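# Load two socket boards into tray, cap with frame

## Task

Place both of the short circuit boards that carry a black socket inside the flat black tray, then set the clear frame over the tray so it rests on the tray's rim; finally release everything and pull the grippers away.

## Robot and tools

Robot: two arms, left_arm and right_arm, each a six-joint arm ending in a parallel two-finger gripper with a wrist camera (cam_left_wrist and cam_right_wrist, each 504x504 pixels). The arm names do not tell you which side of an image something is on.

Scene frame: origin on the table surface midway between the arms, +x out over the table, +z up, left_arm on the +y side. Bases: left_arm at (+0.040, +0.349, 0) m, right_arm at (-0.036, -0.231, 0) m, both facing roughly +x (tiny yaw). Each gripper's own frame: fingers extend along its +z, and they close and open along its y. The reported end_effector_position is the point between the finger pads, roughly 1 cm short of the fingertips.

Result lines: the state line gives, for each arm, end_effector_position (metres) and end_effector_quat_wxyz in the scene frame; the printed position may be off from the true one, more so when the arm reaches far. grip_measured is the fingers' measured opening on the command scale; the last number of Joint positions is that opening in metres. Joint torques follow the Joint positions order without the gripper and are noisy, offset and scaled. "Hand target" shows where the controller is currently steering each gripper. "pose unreachable" means the clearance check altered or blocked the named arm's command; HELD marks control steps where a row (or part of it) was not sent. FAULT or OVER-TEMPERATURE FAULT lines mean an arm was stopped. MOTOR HOT warns from 75 °C; at 90 °C that arm halts for 10 s; at 100 °C it goes limp and drops. Holding loads, even while idle, heats motors.

The row format (used by execute_actions and move): exactly 14 numbers, each in [-1, 1], always for both arms: left_arm dx, dy, dz, rx, ry, rz, opening, then right_arm dx, dy, dz, rx, ry, rz, opening. The first six per arm are an offset, not a pose: a displacement and rotation expressed in that gripper's own axes, measured from the gripper pose shown in the most recent result (before any result in a scene, or for later calls within one reply, from where the robot stands when the action begins). Scale: 1.0 equals 0.6 m for dx/dy/dz and 180 degrees for rotation; rx, ry, rz form a single rotation vector. Opening is absolute, not an offset: +1 fully open (0.094 m), -1 closed.

execute_actions(actions, pictures): actions is a list holding at most one item. Empty list: just report state. {"rows": [...], "steps": n}: up to 15 rows, n from 1 to 15 (default 15) control steps of 1/30 s; row k drives step k, the last row repeats if rows run out. Every row counts from the same base pose, not from the previous row. {"steps": n} without rows: a wait of up to 300 steps counted from the previous result. pictures (true/false) toggles camera images. A rejected call moves nothing.

move(target, speed): target is one 14-number row as above. Each gripper follows a straight line toward its target; both finish together, lasting 0.5 to 10 s (cut off at 10 s). speed is each path's top speed in m/s, 0.002 to 0.5, default 0.25; rotation capped at twice that in rad/s. Opening is applied at the start. The paths ignore obstacles and the other arm. The result adds a move: line stating the ending (done, off_target, moving, held, fault) and any limits (paced = the pose was clipped; held = some steps were blocked, after which the arm may surge fast), plus each gripper's distance from its target.

wait(seconds): 0 to 10 s, sends nothing. zoom_image(camera, region): region [x0, y0, x1, y1] in pixels of that camera's latest image, at most 504 by 504. read_manual(section): only returns licence text. finished_scene(scene): ends the current scene, given its number, and grades it; irreversible.

Motion behaviour: each control step the command is limited to 70 mm and 16 degrees from the measured pose; position has priority over orientation. After an action an arm only continues up to its last clipped pose, so long moves need several calls; read the result and send the remainder. Arms usually stop a centimetre or more short, mostly low, and repeated zero offsets let them sag. To keep an arm still, send the correction back to its desired pose in the first call of a reply, zeros afterwards, and aim higher if it keeps sagging. Zero offsets are a return to the base pose, not a pause. The simulation keeps running while you compose replies.

Joint ranges (rad): waist -2.618 to 3.054, shoulder 0 to 3.142, elbow 0 to 3.142, wrist pitch -1.571 to 1.571, wrist yaw -1.571 to 1.571, wrist roll -2.094 to 2.094. Elbows cannot fully straighten.

Gripping: command an opening below grip_measured to hold; about 0.03 below gives a firm grip, less is gentler. Readings may be off by about 1 mm per gripper. Pads press about 50-62 N, less on very thin parts.

Avoid: knocking anything off the table (task failure), letting the arms collide or press each other, fast contacts or targets set far beyond a contact (harder impacts), dropping or slipping parts, and overheating motors. Expect occasional brief tugs on held parts or pushes on loose ones.

Each tool is called after "Request:" as name(argument=value, ...), one argument or row to a line, values as JSON.

## Session

Request:
execute_actions(
  actions=[],
)

Scene clock: 0.00 s of 6000.00 s.
left_arm: end_effector_position=(+0.3438, +0.5668, +0.2660) grip_measured=+1.000 end_effector_quat_wxyz=(+0.184, +0.192, +0.668, +0.695) | right_arm: end_effector_position=(+0.1625, +0.0710, +0.1698) grip_measured=+1.000 end_effector_quat_wxyz=(+0.338, -0.511, +0.688, -0.388)
Joint positions: left_arm=[ 0.256  1.195  0.515  0.726 -0.741  1.623  0.094] | right_arm=[ 1.479  1.883  1.457 -1.29   1.075  0.243  0.094]
Joint velocities: left_arm=[-0.002 -0.002 -0.002  0.007 -0.066 -0.007  0.   ] | right_arm=[-0.007  0.002  0.017 -0.007  0.007  0.022  0.   ]
Joint torques (N m, as the arm reports them, + toward a larger angle): no reading
Hand target (left_arm): +0.343, +0.567, +0.278; +0.199, +0.177, +0.661, +0.701
Hand target (right_arm): +0.164, +0.072, +0.175; +0.348, -0.505, +0.689, -0.387

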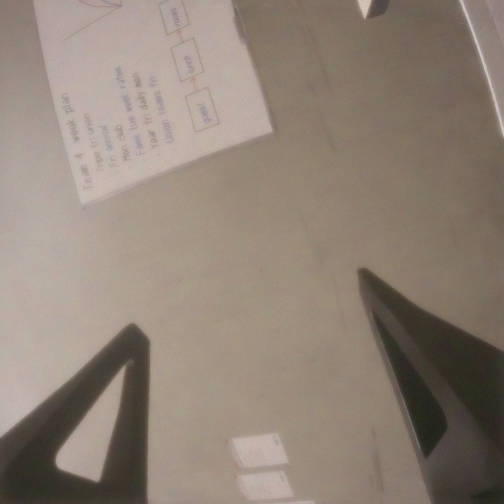

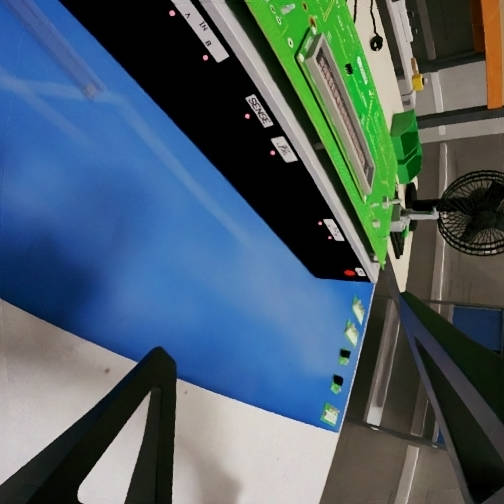

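Request:
move(
  target=[-0.087,0.123,-0.37,0.499,0.132,-0.138,1,0.318,-0.33,0,-0.276,0.241,0.364,1],
)

Scene clock: 13.20 s of 6000.00 s.
left_arm: end_effector_position=(+0.2756, +0.3476, +0.3183) grip_measured=+1.000 end_effector_quat_wxyz=(+0.245, +0.029, +0.969, +0.019) | right_arm: end_effector_position=(+0.2109, -0.1460, +0.3260) grip_measured=+1.000 end_effector_quat_wxyz=(+0.244, -0.009, +0.967, +0.070)
Joint positions: left_arm=[-0.08   1.226  1.724 -1.574 -0.044  0.025  0.094] | right_arm=[ 0.393  1.311  1.804 -1.551  0.029  0.322  0.094]
Joint velocities: left_arm=[ 0.012 -0.002  0.007 -0.051 -0.066  0.022  0.   ] | right_arm=[-0.007  0.007 -0.017 -0.081  0.007  0.007  0.   ]
Joint torques (N m, as the arm reports them, + toward a larger angle): left_arm=[ 0.92 -4.07  8.05  1.16  0.06 -0.12] | right_arm=[-0.58 -4.22  6.22  1.09 -0.01  0.03]
Hand target (left_arm): +0.273, +0.348, +0.330; +0.265, +0.017, +0.964, +0.010
Hand target (right_arm): +0.205, -0.150, +0.334; +0.253, -0.004, +0.965, +0.074
Off the commanded pose (left_arm): 0.013 m, 29 deg; orientation clipped at the last step of the last action.
Off the commanded pose (right_arm): 0.010 m, 29 deg; orientation clipped at the last step of the last action.
joint sent to its limit (left arm) — the command would take joint 4 (wrist pitch) past its lower limit, so that joint was sent only as far as its limit.
joint sent to its limit (right arm) — the command would take joint 4 (wrist pitch) past its lower limit, so that joint was sent only as far as its limit.
After step 90, 5.83 s passed at rest.
move: off_target (left_arm, right_arm); limits=paced

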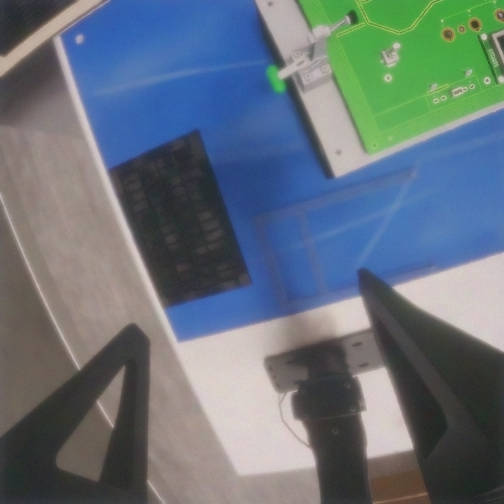

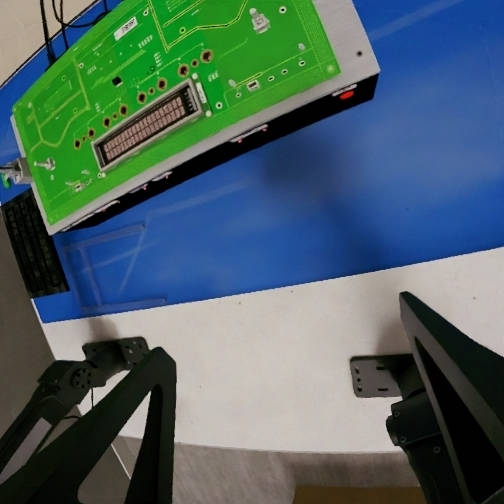

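Request:
move(
  target=[0.133,0.123,0.16,0.012,0.158,-0.019,1,0.087,-0.47,0.11,0.045,0.158,0.006,1],
)

Request:
zoom_image(
  camera="cam_right_wrist",
  region=[150,0,504,354],
)

Scene clock: 22.07 s of 6000.00 s.
left_arm: end_effector_position=(+0.2572, +0.4252, +0.1981) grip_measured=+1.000 end_effector_quat_wxyz=(+0.012, -0.000, +1.000, +0.002) | right_arm: end_effector_position=(+0.2094, -0.4158, +0.1993) grip_measured=+1.000 end_effector_quat_wxyz=(+0.012, +0.002, +1.000, -0.018)
Joint positions: left_arm=[ 0.3    1.422  1.45  -1.575  0.004  0.334  0.094] | right_arm=[-0.594  1.7    1.729 -1.558  0.015 -0.636  0.094]
Joint velocities: left_arm=[ 0.032 -0.017 -0.012 -0.081  0.051 -0.051  0.   ] | right_arm=[ 0.002 -0.007 -0.007  0.022  0.037  0.051  0.   ]
Joint torques (N m, as the arm reports them, + toward a larger angle): left_arm=[ 0.89 -5.06  5.98  0.31 -0.03  0.07] | right_arm=[-0.13 -6.8   6.89  0.34  0.06 -0.01]
Hand target (left_arm): +0.255, +0.428, +0.199; +0.011, +0.001, +1.000, +0.005
Hand target (right_arm): +0.209, -0.418, +0.205; +0.017, -0.001, +1.000, -0.024
Off the commanded pose (left_arm): 0.005 m, 1 deg.
Off the commanded pose (right_arm): 0.008 m, 3 deg.
joint sent to its limit (left arm) — the command would take joint 4 (wrist pitch) past its lower limit, so that joint was sent only as far as its limit.
joint sent to its limit (right arm) — the command would take joint 4 (wrist pitch) past its lower limit, so that joint was sent only as far as its limit.
After step 90, 4.10 s passed at rest.
move: off_target (right_arm)

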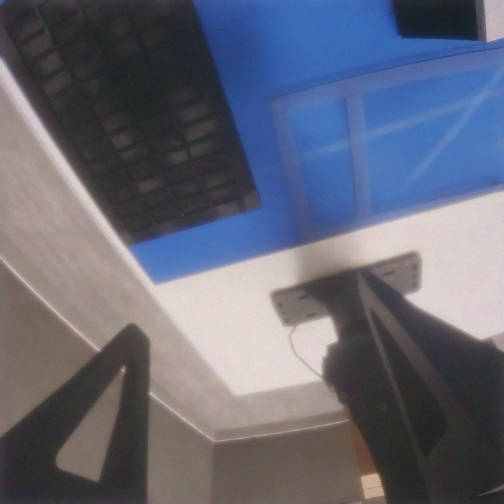

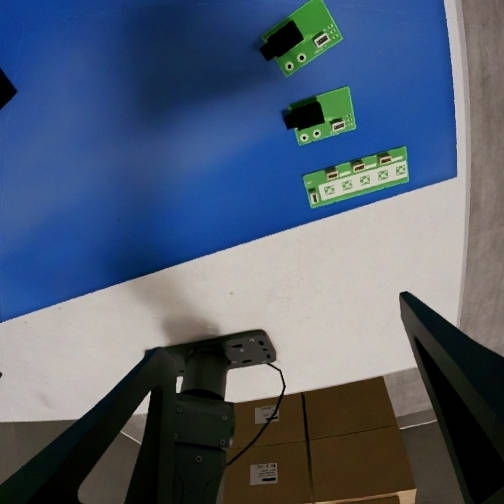

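Region (150, 0, 504, 354) of cam_right_wrist's 504x504 image, scaled by 1.424, with more detail than that image has.

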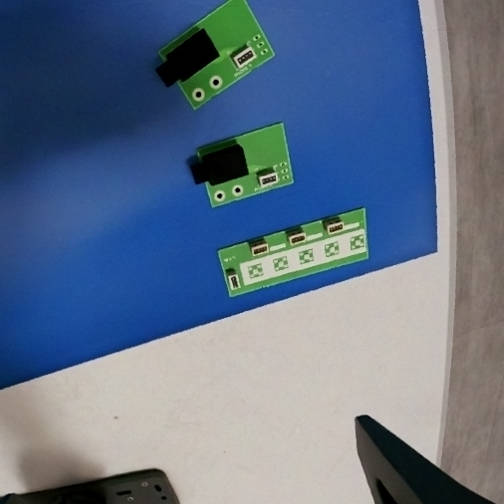

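Request:
move(
  target=[0,-0.25,0,0,0,0,1,-0.07,-0.1,0.22,-0.01,0.008,0,1],
)

Scene clock: 33.53 s of 6000.00 s.
left_arm: end_effector_position=(+0.2529, +0.2771, +0.1917) grip_measured=+1.000 end_effector_quat_wxyz=(-0.001, +0.002, +1.000, +0.002) | right_arm: end_effector_position=(+0.2498, -0.4749, +0.0667) grip_measured=+1.000 end_effector_quat_wxyz=(-0.014, +0.001, +1.000, +0.002)
Joint positions: left_arm=[-0.369  1.42   1.422 -1.575 -0.003 -0.331  0.094] | right_arm=[-0.657  2.015  1.607 -1.187  0.015 -0.699  0.094]
Joint velocities: left_arm=[-0.012 -0.002  0.012 -0.007 -0.037 -0.066  0.   ] | right_arm=[ 0.022  0.002 -0.002 -0.007  0.007 -0.066  0.   ]
Joint torques (N m, as the arm reports them, + toward a larger angle): left_arm=[-0.88 -4.39  8.9   0.28 -0.12 -0.11] | right_arm=[-0.45 -9.49  5.79  0.47 -0.03 -0.03]
Hand target (left_arm): +0.258, +0.275, +0.199; +0.015, +0.000, +1.000, +0.002
Hand target (right_arm): +0.254, -0.480, +0.069; -0.001, +0.002, +1.000, -0.003
Off the commanded pose (left_arm): 0.007 m, 1 deg.
Off the commanded pose (right_arm): 0.008 m, 2 deg.
After step 90, 7.13 s passed at rest.
move: done

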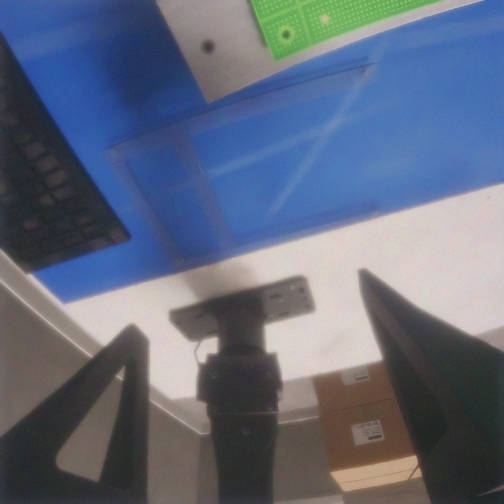

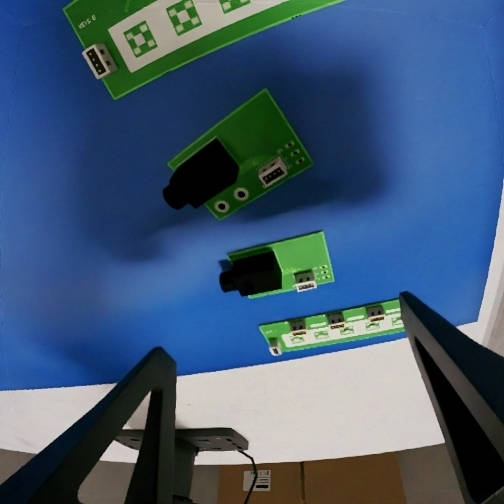

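Request:
move(
  target=[0,0,-0.01,0,0,0,1,0.04,0.017,0.04,0,-0.01,0.5,0],
)

Request:
zoom_image(
  camera="cam_left_wrist",
  region=[60,20,420,300],
)

Scene clock: 40.37 s of 6000.00 s.
left_arm: end_effector_position=(+0.2529, +0.2771, +0.1917) grip_measured=+1.000 end_effector_quat_wxyz=(-0.000, +0.000, +1.000, +0.002) | right_arm: end_effector_position=(+0.2267, -0.4609, +0.0396) grip_measured=+0.002 end_effector_quat_wxyz=(-0.009, +0.702, +0.712, -0.006)
Joint positions: left_arm=[-0.369  1.42   1.422 -1.575 -0.003 -0.334  0.094] | right_arm=[-0.671  1.936  1.384 -1.039  0.01   0.842  0.047]
Joint velocities: left_arm=[-0.007  0.002 -0.012 -0.066  0.007  0.066  0.   ] | right_arm=[-0.007  0.007  0.002  0.066 -0.007 -0.007 -0.   ]
Joint torques (N m, as the arm reports them, + toward a larger angle): left_arm=[-0.01 -5.81  6.91  0.27  0.    0.05] | right_arm=[-0.47 -9.97  4.28  0.41  0.09  0.07]
Hand target (left_arm): +0.253, +0.277, +0.197; +0.010, +0.001, +1.000, -0.002
Hand target (right_arm): +0.225, -0.465, +0.044; +0.003, +0.708, +0.706, -0.008
Off the commanded pose (left_arm): 0.006 m, 0 deg.
Off the commanded pose (right_arm): 0.005 m, 2 deg.
joint sent to its limit (left arm) — the command would take joint 4 (wrist pitch) past its lower limit, so that joint was sent only as far as its limit.
After step 90, 0.10 s passed at rest.
move: done

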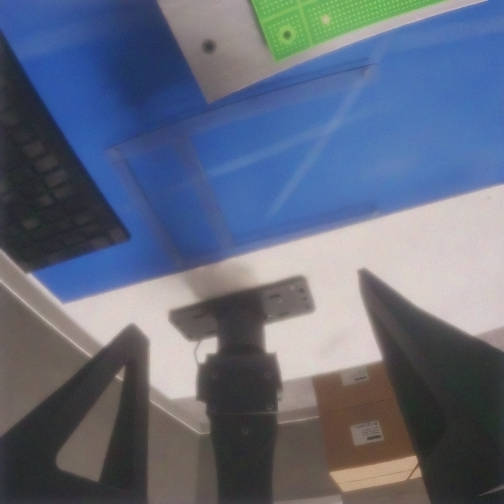

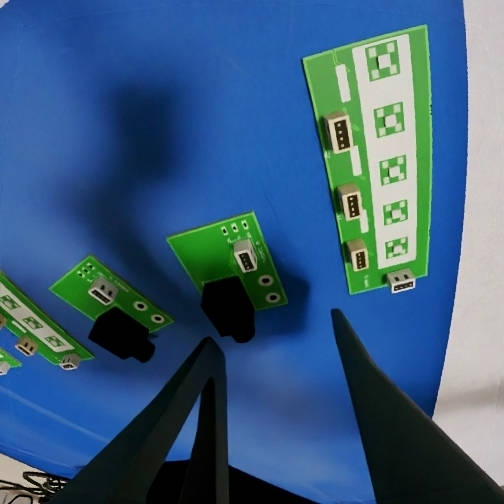

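Region (60, 20, 420, 300) of cam_left_wrist's 504x504 image, scaled by 1.400, with more detail than that image has.

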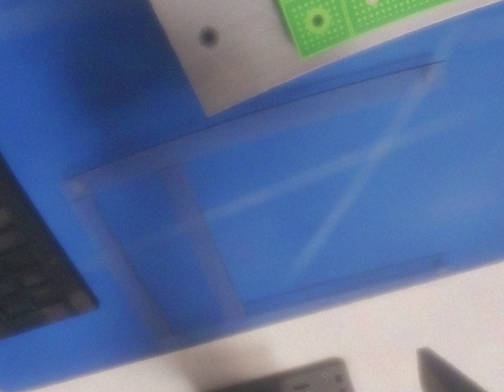

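Request:
move(
  target=[0,0,-0.01,0,0,0,1,0.012,0.03,0.02,0,0,-0.03,-0.35],
  speed=0.1,
)

Scene clock: 44.73 s of 6000.00 s.
left_arm: end_effector_position=(+0.2529, +0.2771, +0.1917) grip_measured=+1.000 end_effector_quat_wxyz=(-0.000, +0.000, +1.000, +0.002) | right_arm: end_effector_position=(+0.2380, -0.4508, +0.0282) grip_measured=-0.348 end_effector_quat_wxyz=(-0.017, +0.673, +0.740, -0.005)
Joint positions: left_arm=[-0.369  1.42   1.422 -1.575 -0.003 -0.334  0.094] | right_arm=[-0.629  1.971  1.386 -1.021  0.008  0.803  0.031]
Joint velocities: left_arm=[ 0.017 -0.007  0.002  0.037 -0.037 -0.022  0.   ] | right_arm=[ 0.007 -0.017  0.017 -0.081  0.022 -0.022  0.001]
Joint torques (N m, as the arm reports them, + toward a larger angle): left_arm=[ 0.13 -5.86  6.94  0.23  0.06 -0.01] | right_arm=[ 0.52 -7.95  6.03  0.36  0.03 -0.03]
Hand target (left_arm): +0.253, +0.277, +0.197; +0.010, -0.000, +1.000, -0.002
Hand target (right_arm): +0.244, -0.453, +0.027; -0.010, +0.668, +0.744, -0.005
Off the commanded pose (left_arm): 0.006 m, 0 deg.
Off the commanded pose (right_arm): 0.007 m, 1 deg.
joint sent to its limit (left arm) — the command would take joint 4 (wrist pitch) past its lower limit, so that joint was sent only as far as its limit.
After step 90, 0.50 s passed at rest.
move: done

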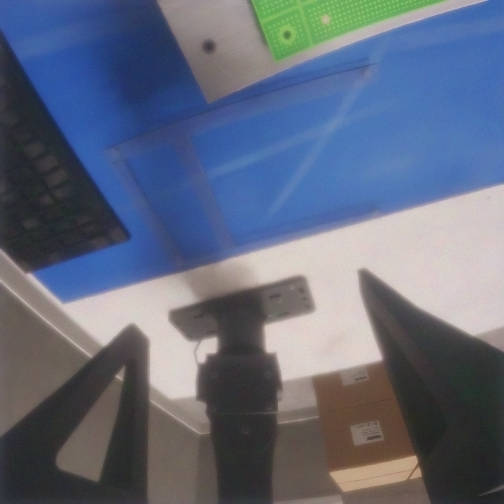

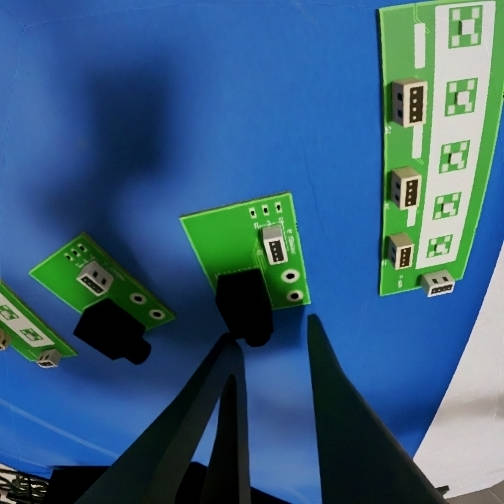

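Request:
move(
  target=[0,0,-0.01,0,0,0,1,-0.015,0.022,0.003,-0.008,-0.008,0,-0.35],
  speed=0.1,
)

Request:
move(
  target=[0,0,0,0,0,0,1,0,0,0.015,0,0,0,-0.35],
  speed=0.04,
)

Scene clock: 49.93 s of 6000.00 s.
left_arm: end_effector_position=(+0.2529, +0.2771, +0.1917) grip_measured=+1.000 end_effector_quat_wxyz=(-0.000, +0.000, +1.000, +0.002) | right_arm: end_effector_position=(+0.2429, -0.4544, +0.0250) grip_measured=-0.348 end_effector_quat_wxyz=(-0.011, +0.674, +0.739, -0.004)
Joint positions: left_arm=[-0.369  1.42   1.422 -1.575 -0.003 -0.334  0.094] | right_arm=[-0.629  1.986  1.395 -1.002  0.007  0.804  0.031]
Joint velocities: left_arm=[ 0.022 -0.012 -0.012  0.007  0.051 -0.037  0.   ] | right_arm=[-0.007 -0.007  0.007 -0.081 -0.022 -0.007 -0.   ]
Joint torques (N m, as the arm reports them, + toward a larger angle): left_arm=[-0.14 -5.75  6.91  0.31  0.04  0.06] | right_arm=[ 0.59 -8.    6.69  0.39  0.05  0.07]
Hand target (left_arm): +0.253, +0.277, +0.197; +0.010, -0.000, +1.000, -0.002
Hand target (right_arm): +0.252, -0.458, +0.026; +0.001, +0.673, +0.740, -0.004
Off the commanded pose (left_arm): 0.006 m, 0 deg.
Off the commanded pose (right_arm): 0.010 m, 1 deg.
joint sent to its limit (left arm) — the command would take joint 4 (wrist pitch) past its lower limit, so that joint was sent only as far as its limit.
After step 90, 1.43 s passed at rest.
move: done

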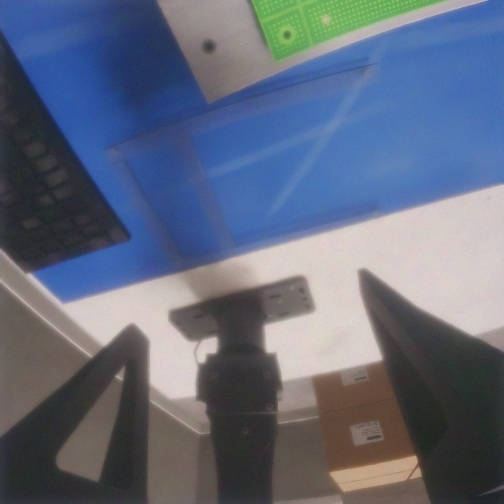

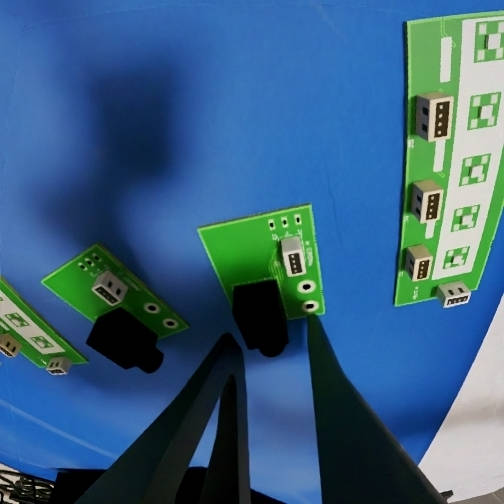

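Scene clock: 50.67 s of 6000.00 s.
left_arm: end_effector_position=(+0.2529, +0.2771, +0.1917) grip_measured=+1.000 end_effector_quat_wxyz=(-0.000, +0.000, +1.000, +0.002) | right_arm: end_effector_position=(+0.2433, -0.4547, +0.0224) grip_measured=-0.348 end_effector_quat_wxyz=(-0.008, +0.674, +0.739, -0.004)
Joint positions: left_arm=[-0.369  1.42   1.422 -1.575 -0.003 -0.334  0.094] | right_arm=[-0.629  1.986  1.384 -0.985  0.007  0.804  0.031]
Joint velocities: left_arm=[-0.007  0.007  0.002  0.037 -0.037  0.037  0.   ] | right_arm=[ 0.002 -0.002 -0.017  0.095  0.022 -0.007 -0.   ]
Joint torques (N m, as the arm reports them, + toward a larger angle): left_arm=[ 0.1  -4.49  6.09  0.3   0.02  0.  ] | right_arm=[ 0.03 -8.11  4.25  0.43  0.05  0.03]
Hand target (left_arm): +0.253, +0.277, +0.192; -0.000, +0.000, +1.000, +0.002
Hand target (right_arm): +0.243, -0.454, +0.016; -0.011, +0.674, +0.739, -0.004
Off the commanded pose (left_arm): 0.000 m, 0 deg.
Off the commanded pose (right_arm): 0.006 m, 0 deg.
move: done

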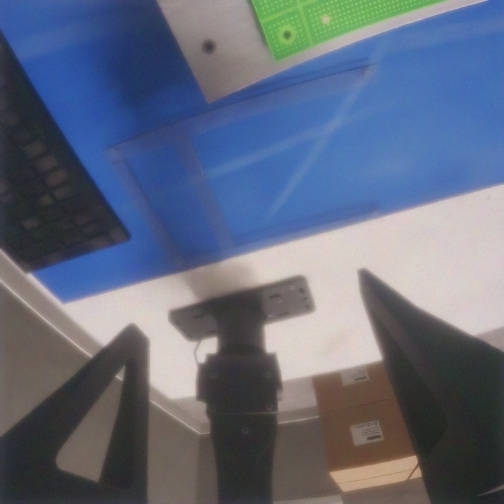

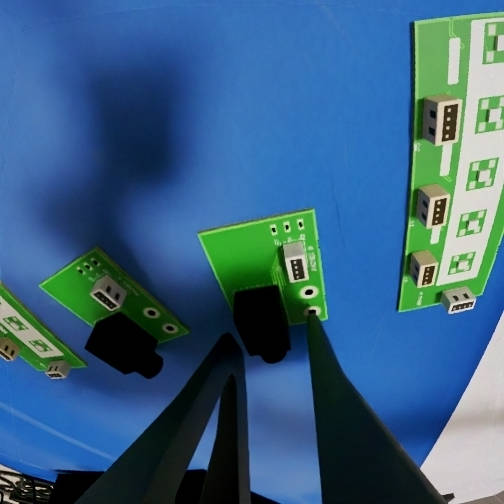

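Request:
move(
  target=[0,0,0,0,0,0,1,-0.018,0,0.016,0,0,0,-0.35],
  speed=0.04,
)

Request:
move(
  target=[0,0,0,0,0,0,1,0,0,0,0,0,0,-0.72],
)

Scene clock: 53.90 s of 6000.00 s.
left_arm: end_effector_position=(+0.2529, +0.2771, +0.1917) grip_measured=+1.000 end_effector_quat_wxyz=(-0.000, +0.000, +1.000, +0.002) | right_arm: end_effector_position=(+0.2417, -0.4574, +0.0171) grip_measured=-0.348 end_effector_quat_wxyz=(-0.013, +0.673, +0.740, -0.002)
Joint positions: left_arm=[-0.369  1.42   1.422 -1.575 -0.003 -0.334  0.094] | right_arm=[-0.64   2.002  1.385 -0.979  0.002  0.79   0.031]
Joint velocities: left_arm=[ 0.012  0.002 -0.002 -0.11  -0.007 -0.037  0.   ] | right_arm=[-0.002 -0.002  0.002  0.037 -0.007  0.007  0.001]
Joint torques (N m, as the arm reports them, + toward a larger angle): left_arm=[-0.14 -4.48  5.98  0.25  0.05  0.  ] | right_arm=[-0.71 -7.35  6.1   0.43  0.08 -0.03]
Hand target (left_arm): +0.253, +0.277, +0.192; -0.000, +0.000, +1.000, +0.002
Hand target (right_arm): +0.244, -0.465, +0.013; -0.008, +0.674, +0.739, -0.004
Off the commanded pose (left_arm): 0.000 m, 0 deg.
Off the commanded pose (right_arm): 0.009 m, 1 deg.
move: done

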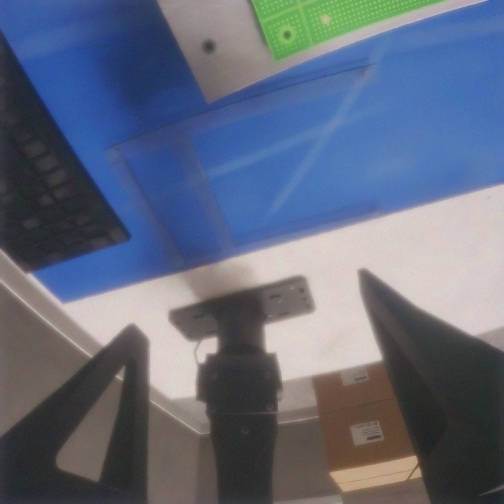

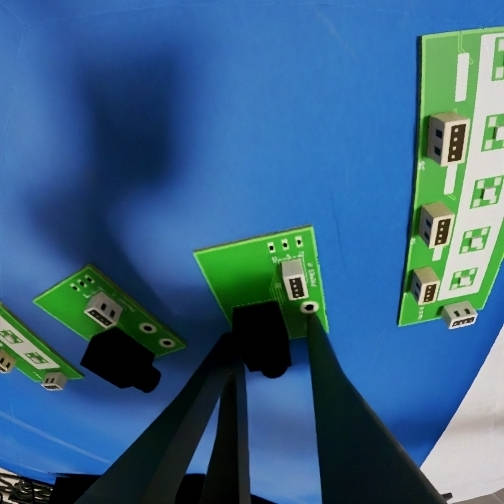

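Scene clock: 54.40 s of 6000.00 s.
left_arm: end_effector_position=(+0.2529, +0.2771, +0.1917) grip_measured=+1.000 end_effector_quat_wxyz=(-0.000, +0.000, +1.000, +0.002) | right_arm: end_effector_position=(+0.2431, -0.4567, +0.0178) grip_measured=-0.684 end_effector_quat_wxyz=(-0.011, +0.672, +0.740, +0.002)
Joint positions: left_arm=[-0.369  1.42   1.422 -1.575 -0.003 -0.334  0.094] | right_arm=[-0.639  2.001  1.386 -0.978 -0.005  0.79   0.015]
Joint velocities: left_arm=[ 0.017  0.012  0.002 -0.11  -0.037 -0.007  0.   ] | right_arm=[-0.002 -0.012  0.002 -0.007  0.022 -0.022  0.001]
Joint torques (N m, as the arm reports them, + toward a larger angle): left_arm=[ 0.   -4.52  6.06  0.33 -0.02  0.  ] | right_arm=[-0.01 -8.76  4.99  0.29  0.08  0.02]
Hand target (left_arm): +0.253, +0.277, +0.192; -0.000, +0.000, +1.000, +0.002
Hand target (right_arm): +0.242, -0.457, +0.017; -0.013, +0.672, +0.740, -0.002
Off the commanded pose (left_arm): 0.000 m, 0 deg.
Off the commanded pose (right_arm): 0.002 m, 0 deg.
move: done

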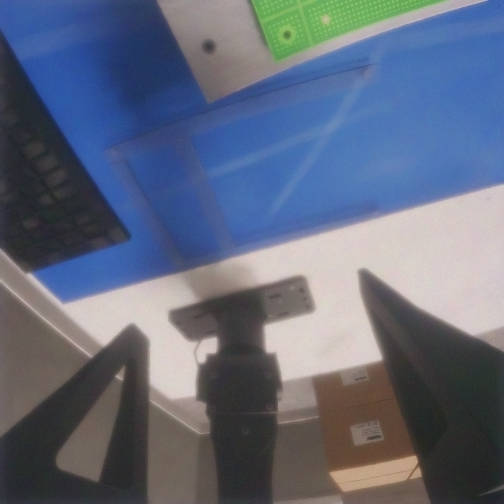

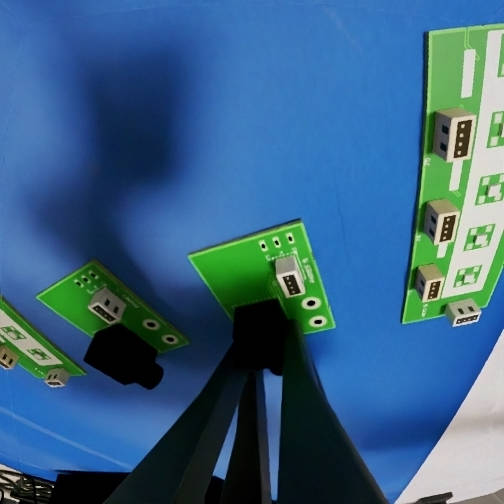

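Request:
move(
  target=[-0.08,0.4,0.05,0,0,0,1,0,0,-0.1,0,0,0,-0.72],
)

Request:
move(
  target=[0,0,0,0,0,0,1,0.845,-0.087,0.04,0,0,-0.47,-0.72],
)

Scene clock: 59.10 s of 6000.00 s.
left_arm: end_effector_position=(+0.2925, +0.5144, +0.1513) grip_measured=+1.000 end_effector_quat_wxyz=(-0.024, -0.005, +1.000, -0.004) | right_arm: end_effector_position=(+0.2429, -0.4564, +0.0668) grip_measured=-0.684 end_effector_quat_wxyz=(-0.021, +0.672, +0.740, +0.001)
Joint positions: left_arm=[ 0.53   1.729  1.568 -1.456 -0.019  0.555  0.094] | right_arm=[-0.639  1.965  1.536 -1.183 -0.005  0.79   0.015]
Joint velocities: left_arm=[-0.022 -0.007  0.022  0.11   0.051 -0.081  0.   ] | right_arm=[ 0.012  0.002  0.007  0.007  0.007 -0.022 -0.001]
Joint torques (N m, as the arm reports them, + toward a larger angle): left_arm=[ 0.3  -8.11  8.95  0.25  0.19  0.14] | right_arm=[ -0.1  -10.06   6.77   0.09   0.02   0.01]
Hand target (left_arm): +0.299, +0.517, +0.160; -0.004, +0.000, +1.000, +0.001
Hand target (right_arm): +0.244, -0.458, +0.078; -0.011, +0.672, +0.740, +0.002
Off the commanded pose (left_arm): 0.014 m, 3 deg.
Off the commanded pose (right_arm): 0.011 m, 1 deg.
After step 90, 0.07 s passed at rest.
move: off_target (left_arm, right_arm)

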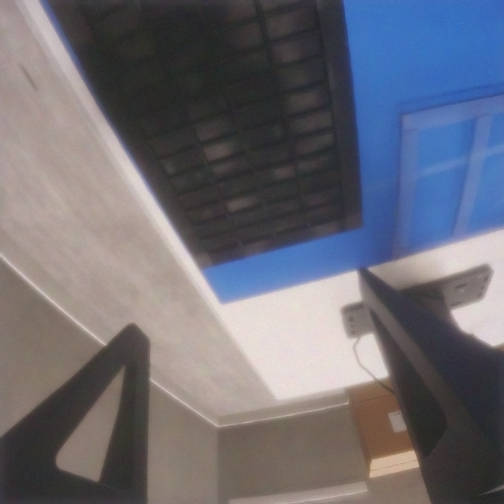

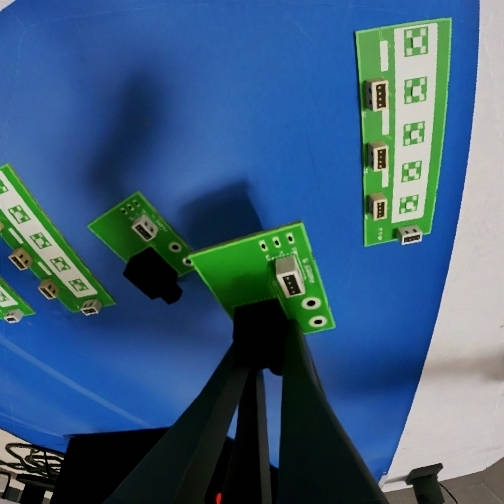

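Scene clock: 62.43 s of 6000.00 s.
left_arm: end_effector_position=(+0.2925, +0.5144, +0.1513) grip_measured=+1.000 end_effector_quat_wxyz=(-0.024, -0.005, +1.000, -0.004) | right_arm: end_effector_position=(+0.1391, +0.0488, +0.0676) grip_measured=-0.683 end_effector_quat_wxyz=(-0.015, +0.003, +0.999, +0.029)
Joint positions: left_arm=[ 0.53   1.729  1.568 -1.456 -0.019  0.555  0.094] | right_arm=[ 1.022  1.791  1.308 -1.056 -0.057  0.985  0.015]
Joint velocities: left_arm=[-0.002 -0.017 -0.007  0.022 -0.007 -0.037  0.   ] | right_arm=[ 0.012  0.012 -0.007  0.051 -0.022  0.022  0.   ]
Joint torques (N m, as the arm reports them, + toward a larger angle): left_arm=[-0.07 -7.5   6.14  0.16  0.03  0.02] | right_arm=[ 0.17 -6.81  6.9   0.32  0.07 -0.05]
Hand target (left_arm): +0.293, +0.514, +0.151; -0.024, -0.005, +1.000, -0.004
Hand target (right_arm): +0.142, +0.052, +0.070; -0.011, -0.001, +1.000, +0.028
Off the commanded pose (left_arm): 0.000 m, 0 deg.
Off the commanded pose (right_arm): 0.009 m, 2 deg.
move: done

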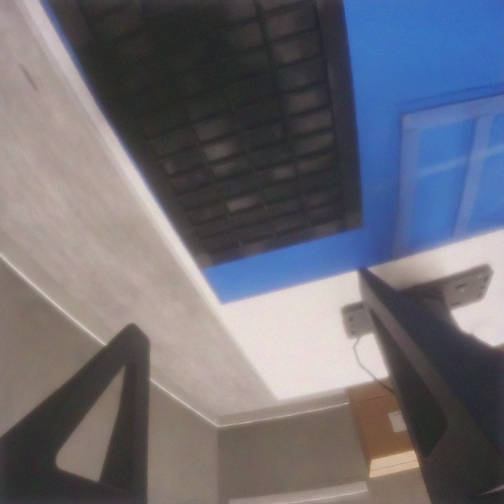

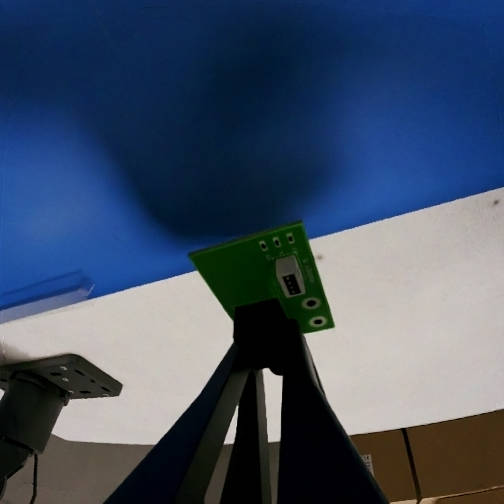

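Mat edge is near; place at x≈0.17.

Request:
move(
  target=[0,0,0,0,0,0,1,-0.055,-0.005,0.085,0.018,-0.01,0,-0.72],
  speed=0.08,
)

Scene clock: 65.97 s of 6000.00 s.
left_arm: end_effector_position=(+0.2925, +0.5144, +0.1513) grip_measured=+1.000 end_effector_quat_wxyz=(-0.024, -0.005, +1.000, -0.004) | right_arm: end_effector_position=(+0.1665, +0.0516, +0.0194) grip_measured=-0.683 end_effector_quat_wxyz=(-0.004, +0.003, +1.000, +0.005)
Joint positions: left_arm=[ 0.53   1.729  1.568 -1.456 -0.019  0.555  0.094] | right_arm=[ 0.984  1.936  1.3   -0.93  -0.012  0.944  0.015]
Joint velocities: left_arm=[ 0.007  0.002 -0.007  0.066 -0.081  0.037  0.   ] | right_arm=[ 0.002  0.007 -0.007 -0.037 -0.037 -0.037  0.001]
Joint torques (N m, as the arm reports them, + toward a larger angle): left_arm=[-0.05 -7.48  6.45  0.25 -0.01  0.03] | right_arm=[-0.49 -7.9   4.33  0.44  0.13 -0.05]
Hand target (left_arm): +0.293, +0.514, +0.151; -0.024, -0.005, +1.000, -0.004
Hand target (right_arm): +0.170, +0.048, +0.015; +0.001, +0.003, +1.000, +0.000
Off the commanded pose (left_arm): 0.000 m, 0 deg.
Off the commanded pose (right_arm): 0.006 m, 1 deg.
move: done

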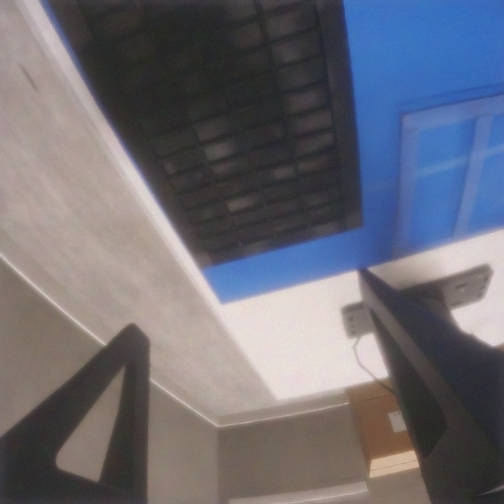

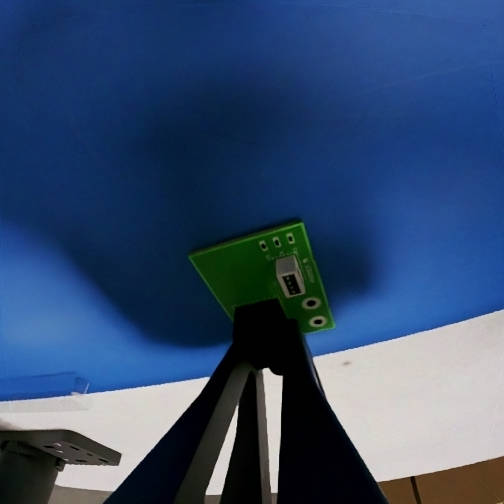

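Request:
execute_actions(
  actions=[
    {"rows":[[0,0,0,0,0,0,1,0,0,0.005,0,0,0,-0.3]],"steps":10},
  ],
  pictures=false,
)

Request:
move(
  target=[0.1,-0.2,0,0,-0.015,0,-0.3,0,0,-0.09,0,0,0,-0.3],
)

Request:
move(
  target=[0.11,-0.57,0.1,0,0,0,-0.3,-0.215,-0.84,0.03,0,0,0.38,-0.3],
)

Scene clock: 73.57 s of 6000.00 s.
left_arm: end_effector_position=(+0.2925, +0.5144, +0.1513) grip_measured=+1.000 end_effector_quat_wxyz=(-0.024, -0.005, +1.000, -0.004) | right_arm: end_effector_position=(+0.1667, +0.0519, +0.0194) grip_measured=-0.302 end_effector_quat_wxyz=(-0.003, +0.002, +1.000, +0.006)
Joint positions: left_arm=[ 0.53   1.729  1.568 -1.456 -0.019  0.555  0.094] | right_arm=[ 0.984  1.936  1.3   -0.929 -0.013  0.944  0.033]
Joint velocities: left_arm=[ 0.002 -0.007 -0.002 -0.051 -0.11  -0.037  0.   ] | right_arm=[-0.002  0.017 -0.012 -0.066 -0.022 -0.037  0.   ]
Joint torques (N m, as the arm reports them, + toward a larger angle): left_arm=[-0.05 -7.46  6.31  0.24  0.01  0.  ] | right_arm=[ 0.07 -8.12  4.57  0.43  0.04  0.03]
Hand target (left_arm): +0.293, +0.514, +0.151; -0.024, -0.005, +1.000, -0.004
Hand target (right_arm): +0.167, +0.052, +0.016; -0.004, +0.003, +1.000, +0.005
Off the commanded pose (left_arm): 0.000 m, 0 deg.
Off the commanded pose (right_arm): 0.003 m, 0 deg.
Steps of this call (steps 1 to 90: nothing new was sent; then 4.27 s passed at rest; steps 91 to 100: all 10 steps of this action). Readings (end_effector_position):
91: left_arm (+0.2925, +0.5144, +0.1513) | right_arm (+0.1668, +0.0518, +0.0194)
92: left_arm (+0.2925, +0.5144, +0.1513) | right_arm (+0.1668, +0.0518, +0.0194)
94: left_arm (+0.2925, +0.5144, +0.1513) | right_arm (+0.1667, +0.0519, +0.0194)
98: left_arm (+0.2925, +0.5144, +0.1513) | right_arm (+0.1667, +0.0519, +0.0194)
100: the state above

Scene clock: 75.03 s of 6000.00 s.
left_arm: end_effector_position=(+0.2355, +0.3979, +0.1547) grip_measured=-0.298 end_effector_quat_wxyz=(-0.006, -0.004, +1.000, -0.001) | right_arm: end_effector_position=(+0.1659, +0.0512, +0.0643) grip_measured=-0.302 end_effector_quat_wxyz=(-0.008, +0.002, +1.000, +0.001)
Joint positions: left_arm=[ 0.203  1.317  1.192 -1.457 -0.001  0.23   0.033] | right_arm=[ 0.984  1.891  1.425 -1.111 -0.014  0.944  0.033]
Joint velocities: left_arm=[-0.007 -0.007 -0.012 -0.022 -0.022  0.037 -0.   ] | right_arm=[-0.012 -0.007  0.007 -0.037 -0.022  0.022 -0.001]
Joint torques (N m, as the arm reports them, + toward a larger angle): left_arm=[-1.01 -5.14  5.5   0.31  0.04 -0.05] | right_arm=[-0.23 -9.27  6.61  0.17  0.03 -0.01]
Hand target (left_arm): +0.234, +0.394, +0.156; +0.001, -0.005, +1.000, -0.003
Hand target (right_arm): +0.167, +0.051, +0.073; -0.004, +0.002, +1.000, +0.006
Off the commanded pose (left_arm): 0.004 m, 1 deg.
Off the commanded pose (right_arm): 0.009 m, 1 deg.
move: done

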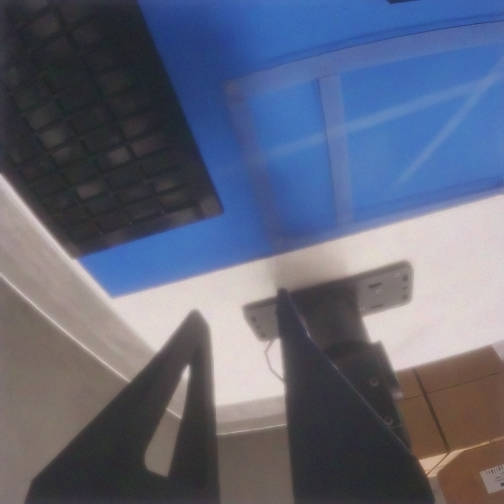

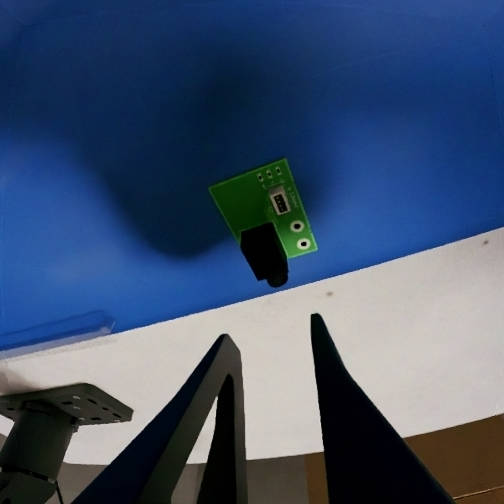

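Scene clock: 78.07 s of 6000.00 s.
left_arm: end_effector_position=(+0.1698, +0.0623, +0.0902) grip_measured=-0.298 end_effector_quat_wxyz=(-0.013, -0.002, +1.000, +0.013) | right_arm: end_effector_position=(+0.2919, -0.4596, +0.0440) grip_measured=-0.302 end_effector_quat_wxyz=(+0.001, +0.562, +0.827, -0.011)
Joint positions: left_arm=[-1.178  1.778  1.385 -1.211  0.013 -1.146  0.033] | right_arm=[-0.556  2.099  1.643 -1.111  0.022  0.593  0.033]
Joint velocities: left_arm=[-0.012  0.002  0.012  0.007 -0.081  0.007  0.001] | right_arm=[-0.012 -0.007 -0.007  0.022 -0.037 -0.037 -0.001]
Joint torques (N m, as the arm reports them, + toward a larger angle): left_arm=[-0.72 -8.27  9.01  0.29 -0.07 -0.07] | right_arm=[ 0.13 -9.19  6.93  0.19  0.09  0.08]
Hand target (left_arm): +0.173, +0.053, +0.098; -0.000, -0.004, +1.000, -0.003
Hand target (right_arm): +0.292, -0.461, +0.045; -0.002, +0.564, +0.826, -0.014
Off the commanded pose (left_arm): 0.009 m, 2 deg.
Off the commanded pose (right_arm): 0.006 m, 1 deg.
move: done

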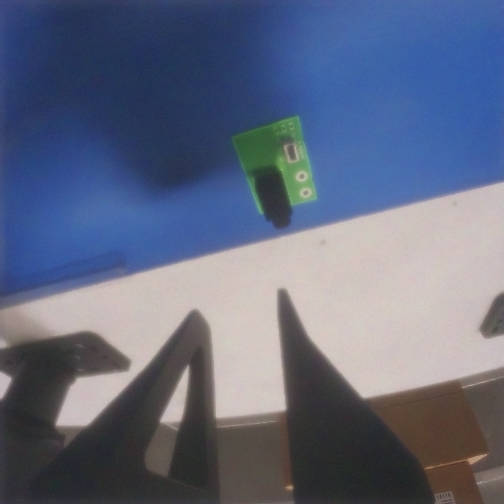

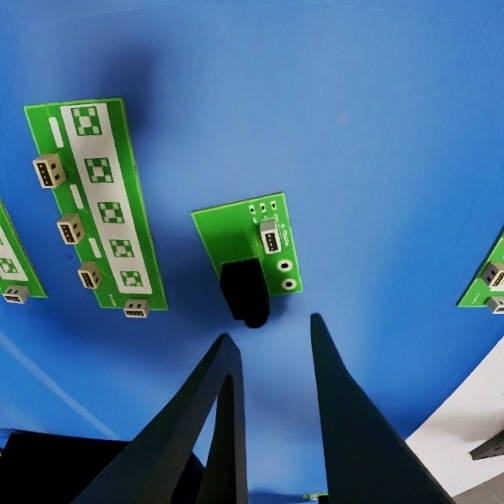

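Request:
move(
  target=[0,-0.03,0.085,0.008,-0.008,0,-0.3,0.005,0.02,0.028,-0.005,0.004,0.02,-0.3],
  speed=0.08,
)

Scene clock: 83.17 s of 6000.00 s.
left_arm: end_effector_position=(+0.1683, +0.0480, +0.0386) grip_measured=-0.298 end_effector_quat_wxyz=(-0.009, -0.002, +1.000, +0.005) | right_arm: end_effector_position=(+0.3002, -0.4552, +0.0333) grip_measured=-0.302 end_effector_quat_wxyz=(+0.003, +0.588, +0.809, -0.001)
Joint positions: left_arm=[-1.2    1.856  1.272 -1.003  0.013 -1.168  0.033] | right_arm=[-0.544  2.122  1.635 -1.077  0.001  0.669  0.033]
Joint velocities: left_arm=[-0.002 -0.007 -0.002 -0.066 -0.051 -0.007 -0.   ] | right_arm=[-0.007 -0.012  0.002 -0.139  0.037 -0.066 -0.   ]
Joint torques (N m, as the arm reports them, + toward a larger angle): left_arm=[-0.77 -8.8   5.48  0.43 -0.08 -0.08] | right_arm=[ 0.54 -9.25  4.57  0.47  0.02  0.08]
Hand target (left_arm): +0.168, +0.045, +0.039; -0.000, -0.002, +1.000, +0.000
Hand target (right_arm): +0.302, -0.453, +0.027; +0.001, +0.588, +0.809, -0.001
Off the commanded pose (left_arm): 0.002 m, 1 deg.
Off the commanded pose (right_arm): 0.007 m, 0 deg.
After step 90, 0.90 s passed at rest.
move: done

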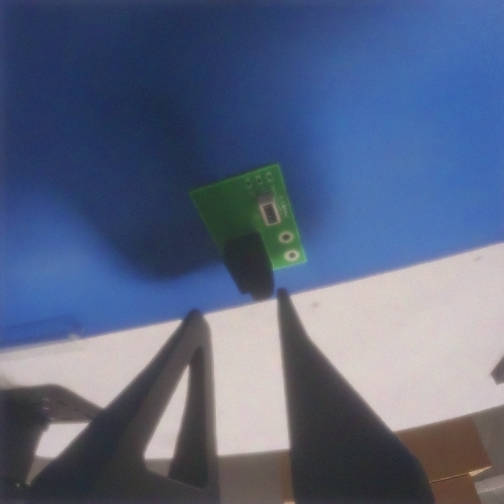

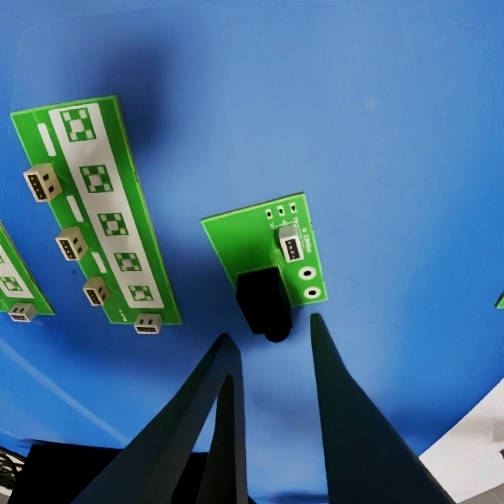

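Request:
move(
  target=[0,-0.012,0.036,0,-0.005,0,-0.3,-0.008,0,0.035,0,0,0,-0.3],
  speed=0.04,
)

Scene clock: 85.77 s of 6000.00 s.
left_arm: end_effector_position=(+0.1678, +0.0431, +0.0176) grip_measured=-0.298 end_effector_quat_wxyz=(-0.010, -0.001, +1.000, +0.008) | right_arm: end_effector_position=(+0.3025, -0.4566, +0.0184) grip_measured=-0.302 end_effector_quat_wxyz=(+0.003, +0.588, +0.809, -0.000)
Joint positions: left_arm=[-1.207  1.906  1.25  -0.937  0.013 -1.174  0.033] | right_arm=[-0.544  2.149  1.616 -1.032  0.001  0.668  0.033]
Joint velocities: left_arm=[-0.007 -0.007 -0.017  0.125 -0.022  0.081 -0.001] | right_arm=[ 0.002  0.002 -0.002  0.007 -0.066  0.022 -0.001]
Joint torques (N m, as the arm reports them, + toward a larger angle): left_arm=[-0.84 -8.71  5.29  0.42 -0.12 -0.11] | right_arm=[-0.47 -9.4   4.56  0.52  0.03 -0.04]
Hand target (left_arm): +0.168, +0.041, +0.017; -0.001, -0.001, +1.000, +0.005
Hand target (right_arm): +0.302, -0.459, +0.012; +0.003, +0.588, +0.809, -0.001
Off the commanded pose (left_arm): 0.002 m, 1 deg.
Off the commanded pose (right_arm): 0.007 m, 0 deg.
move: done

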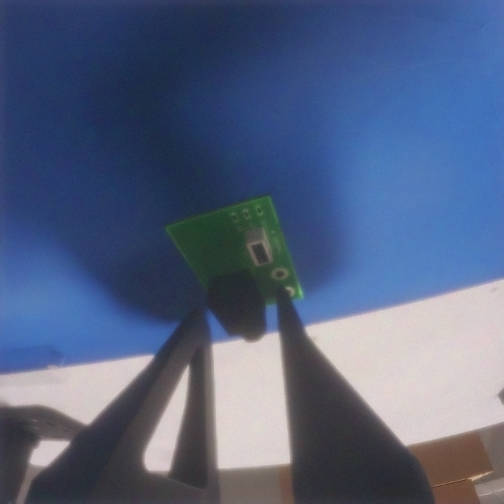

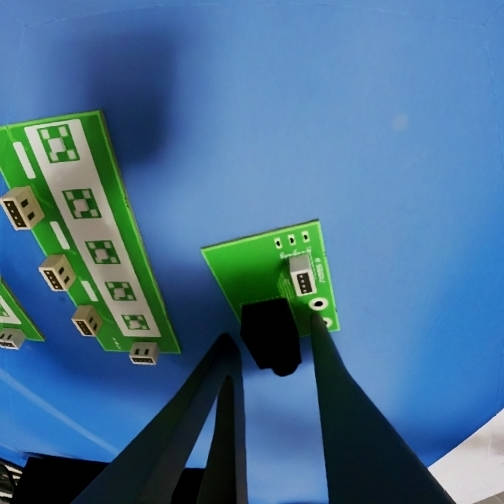

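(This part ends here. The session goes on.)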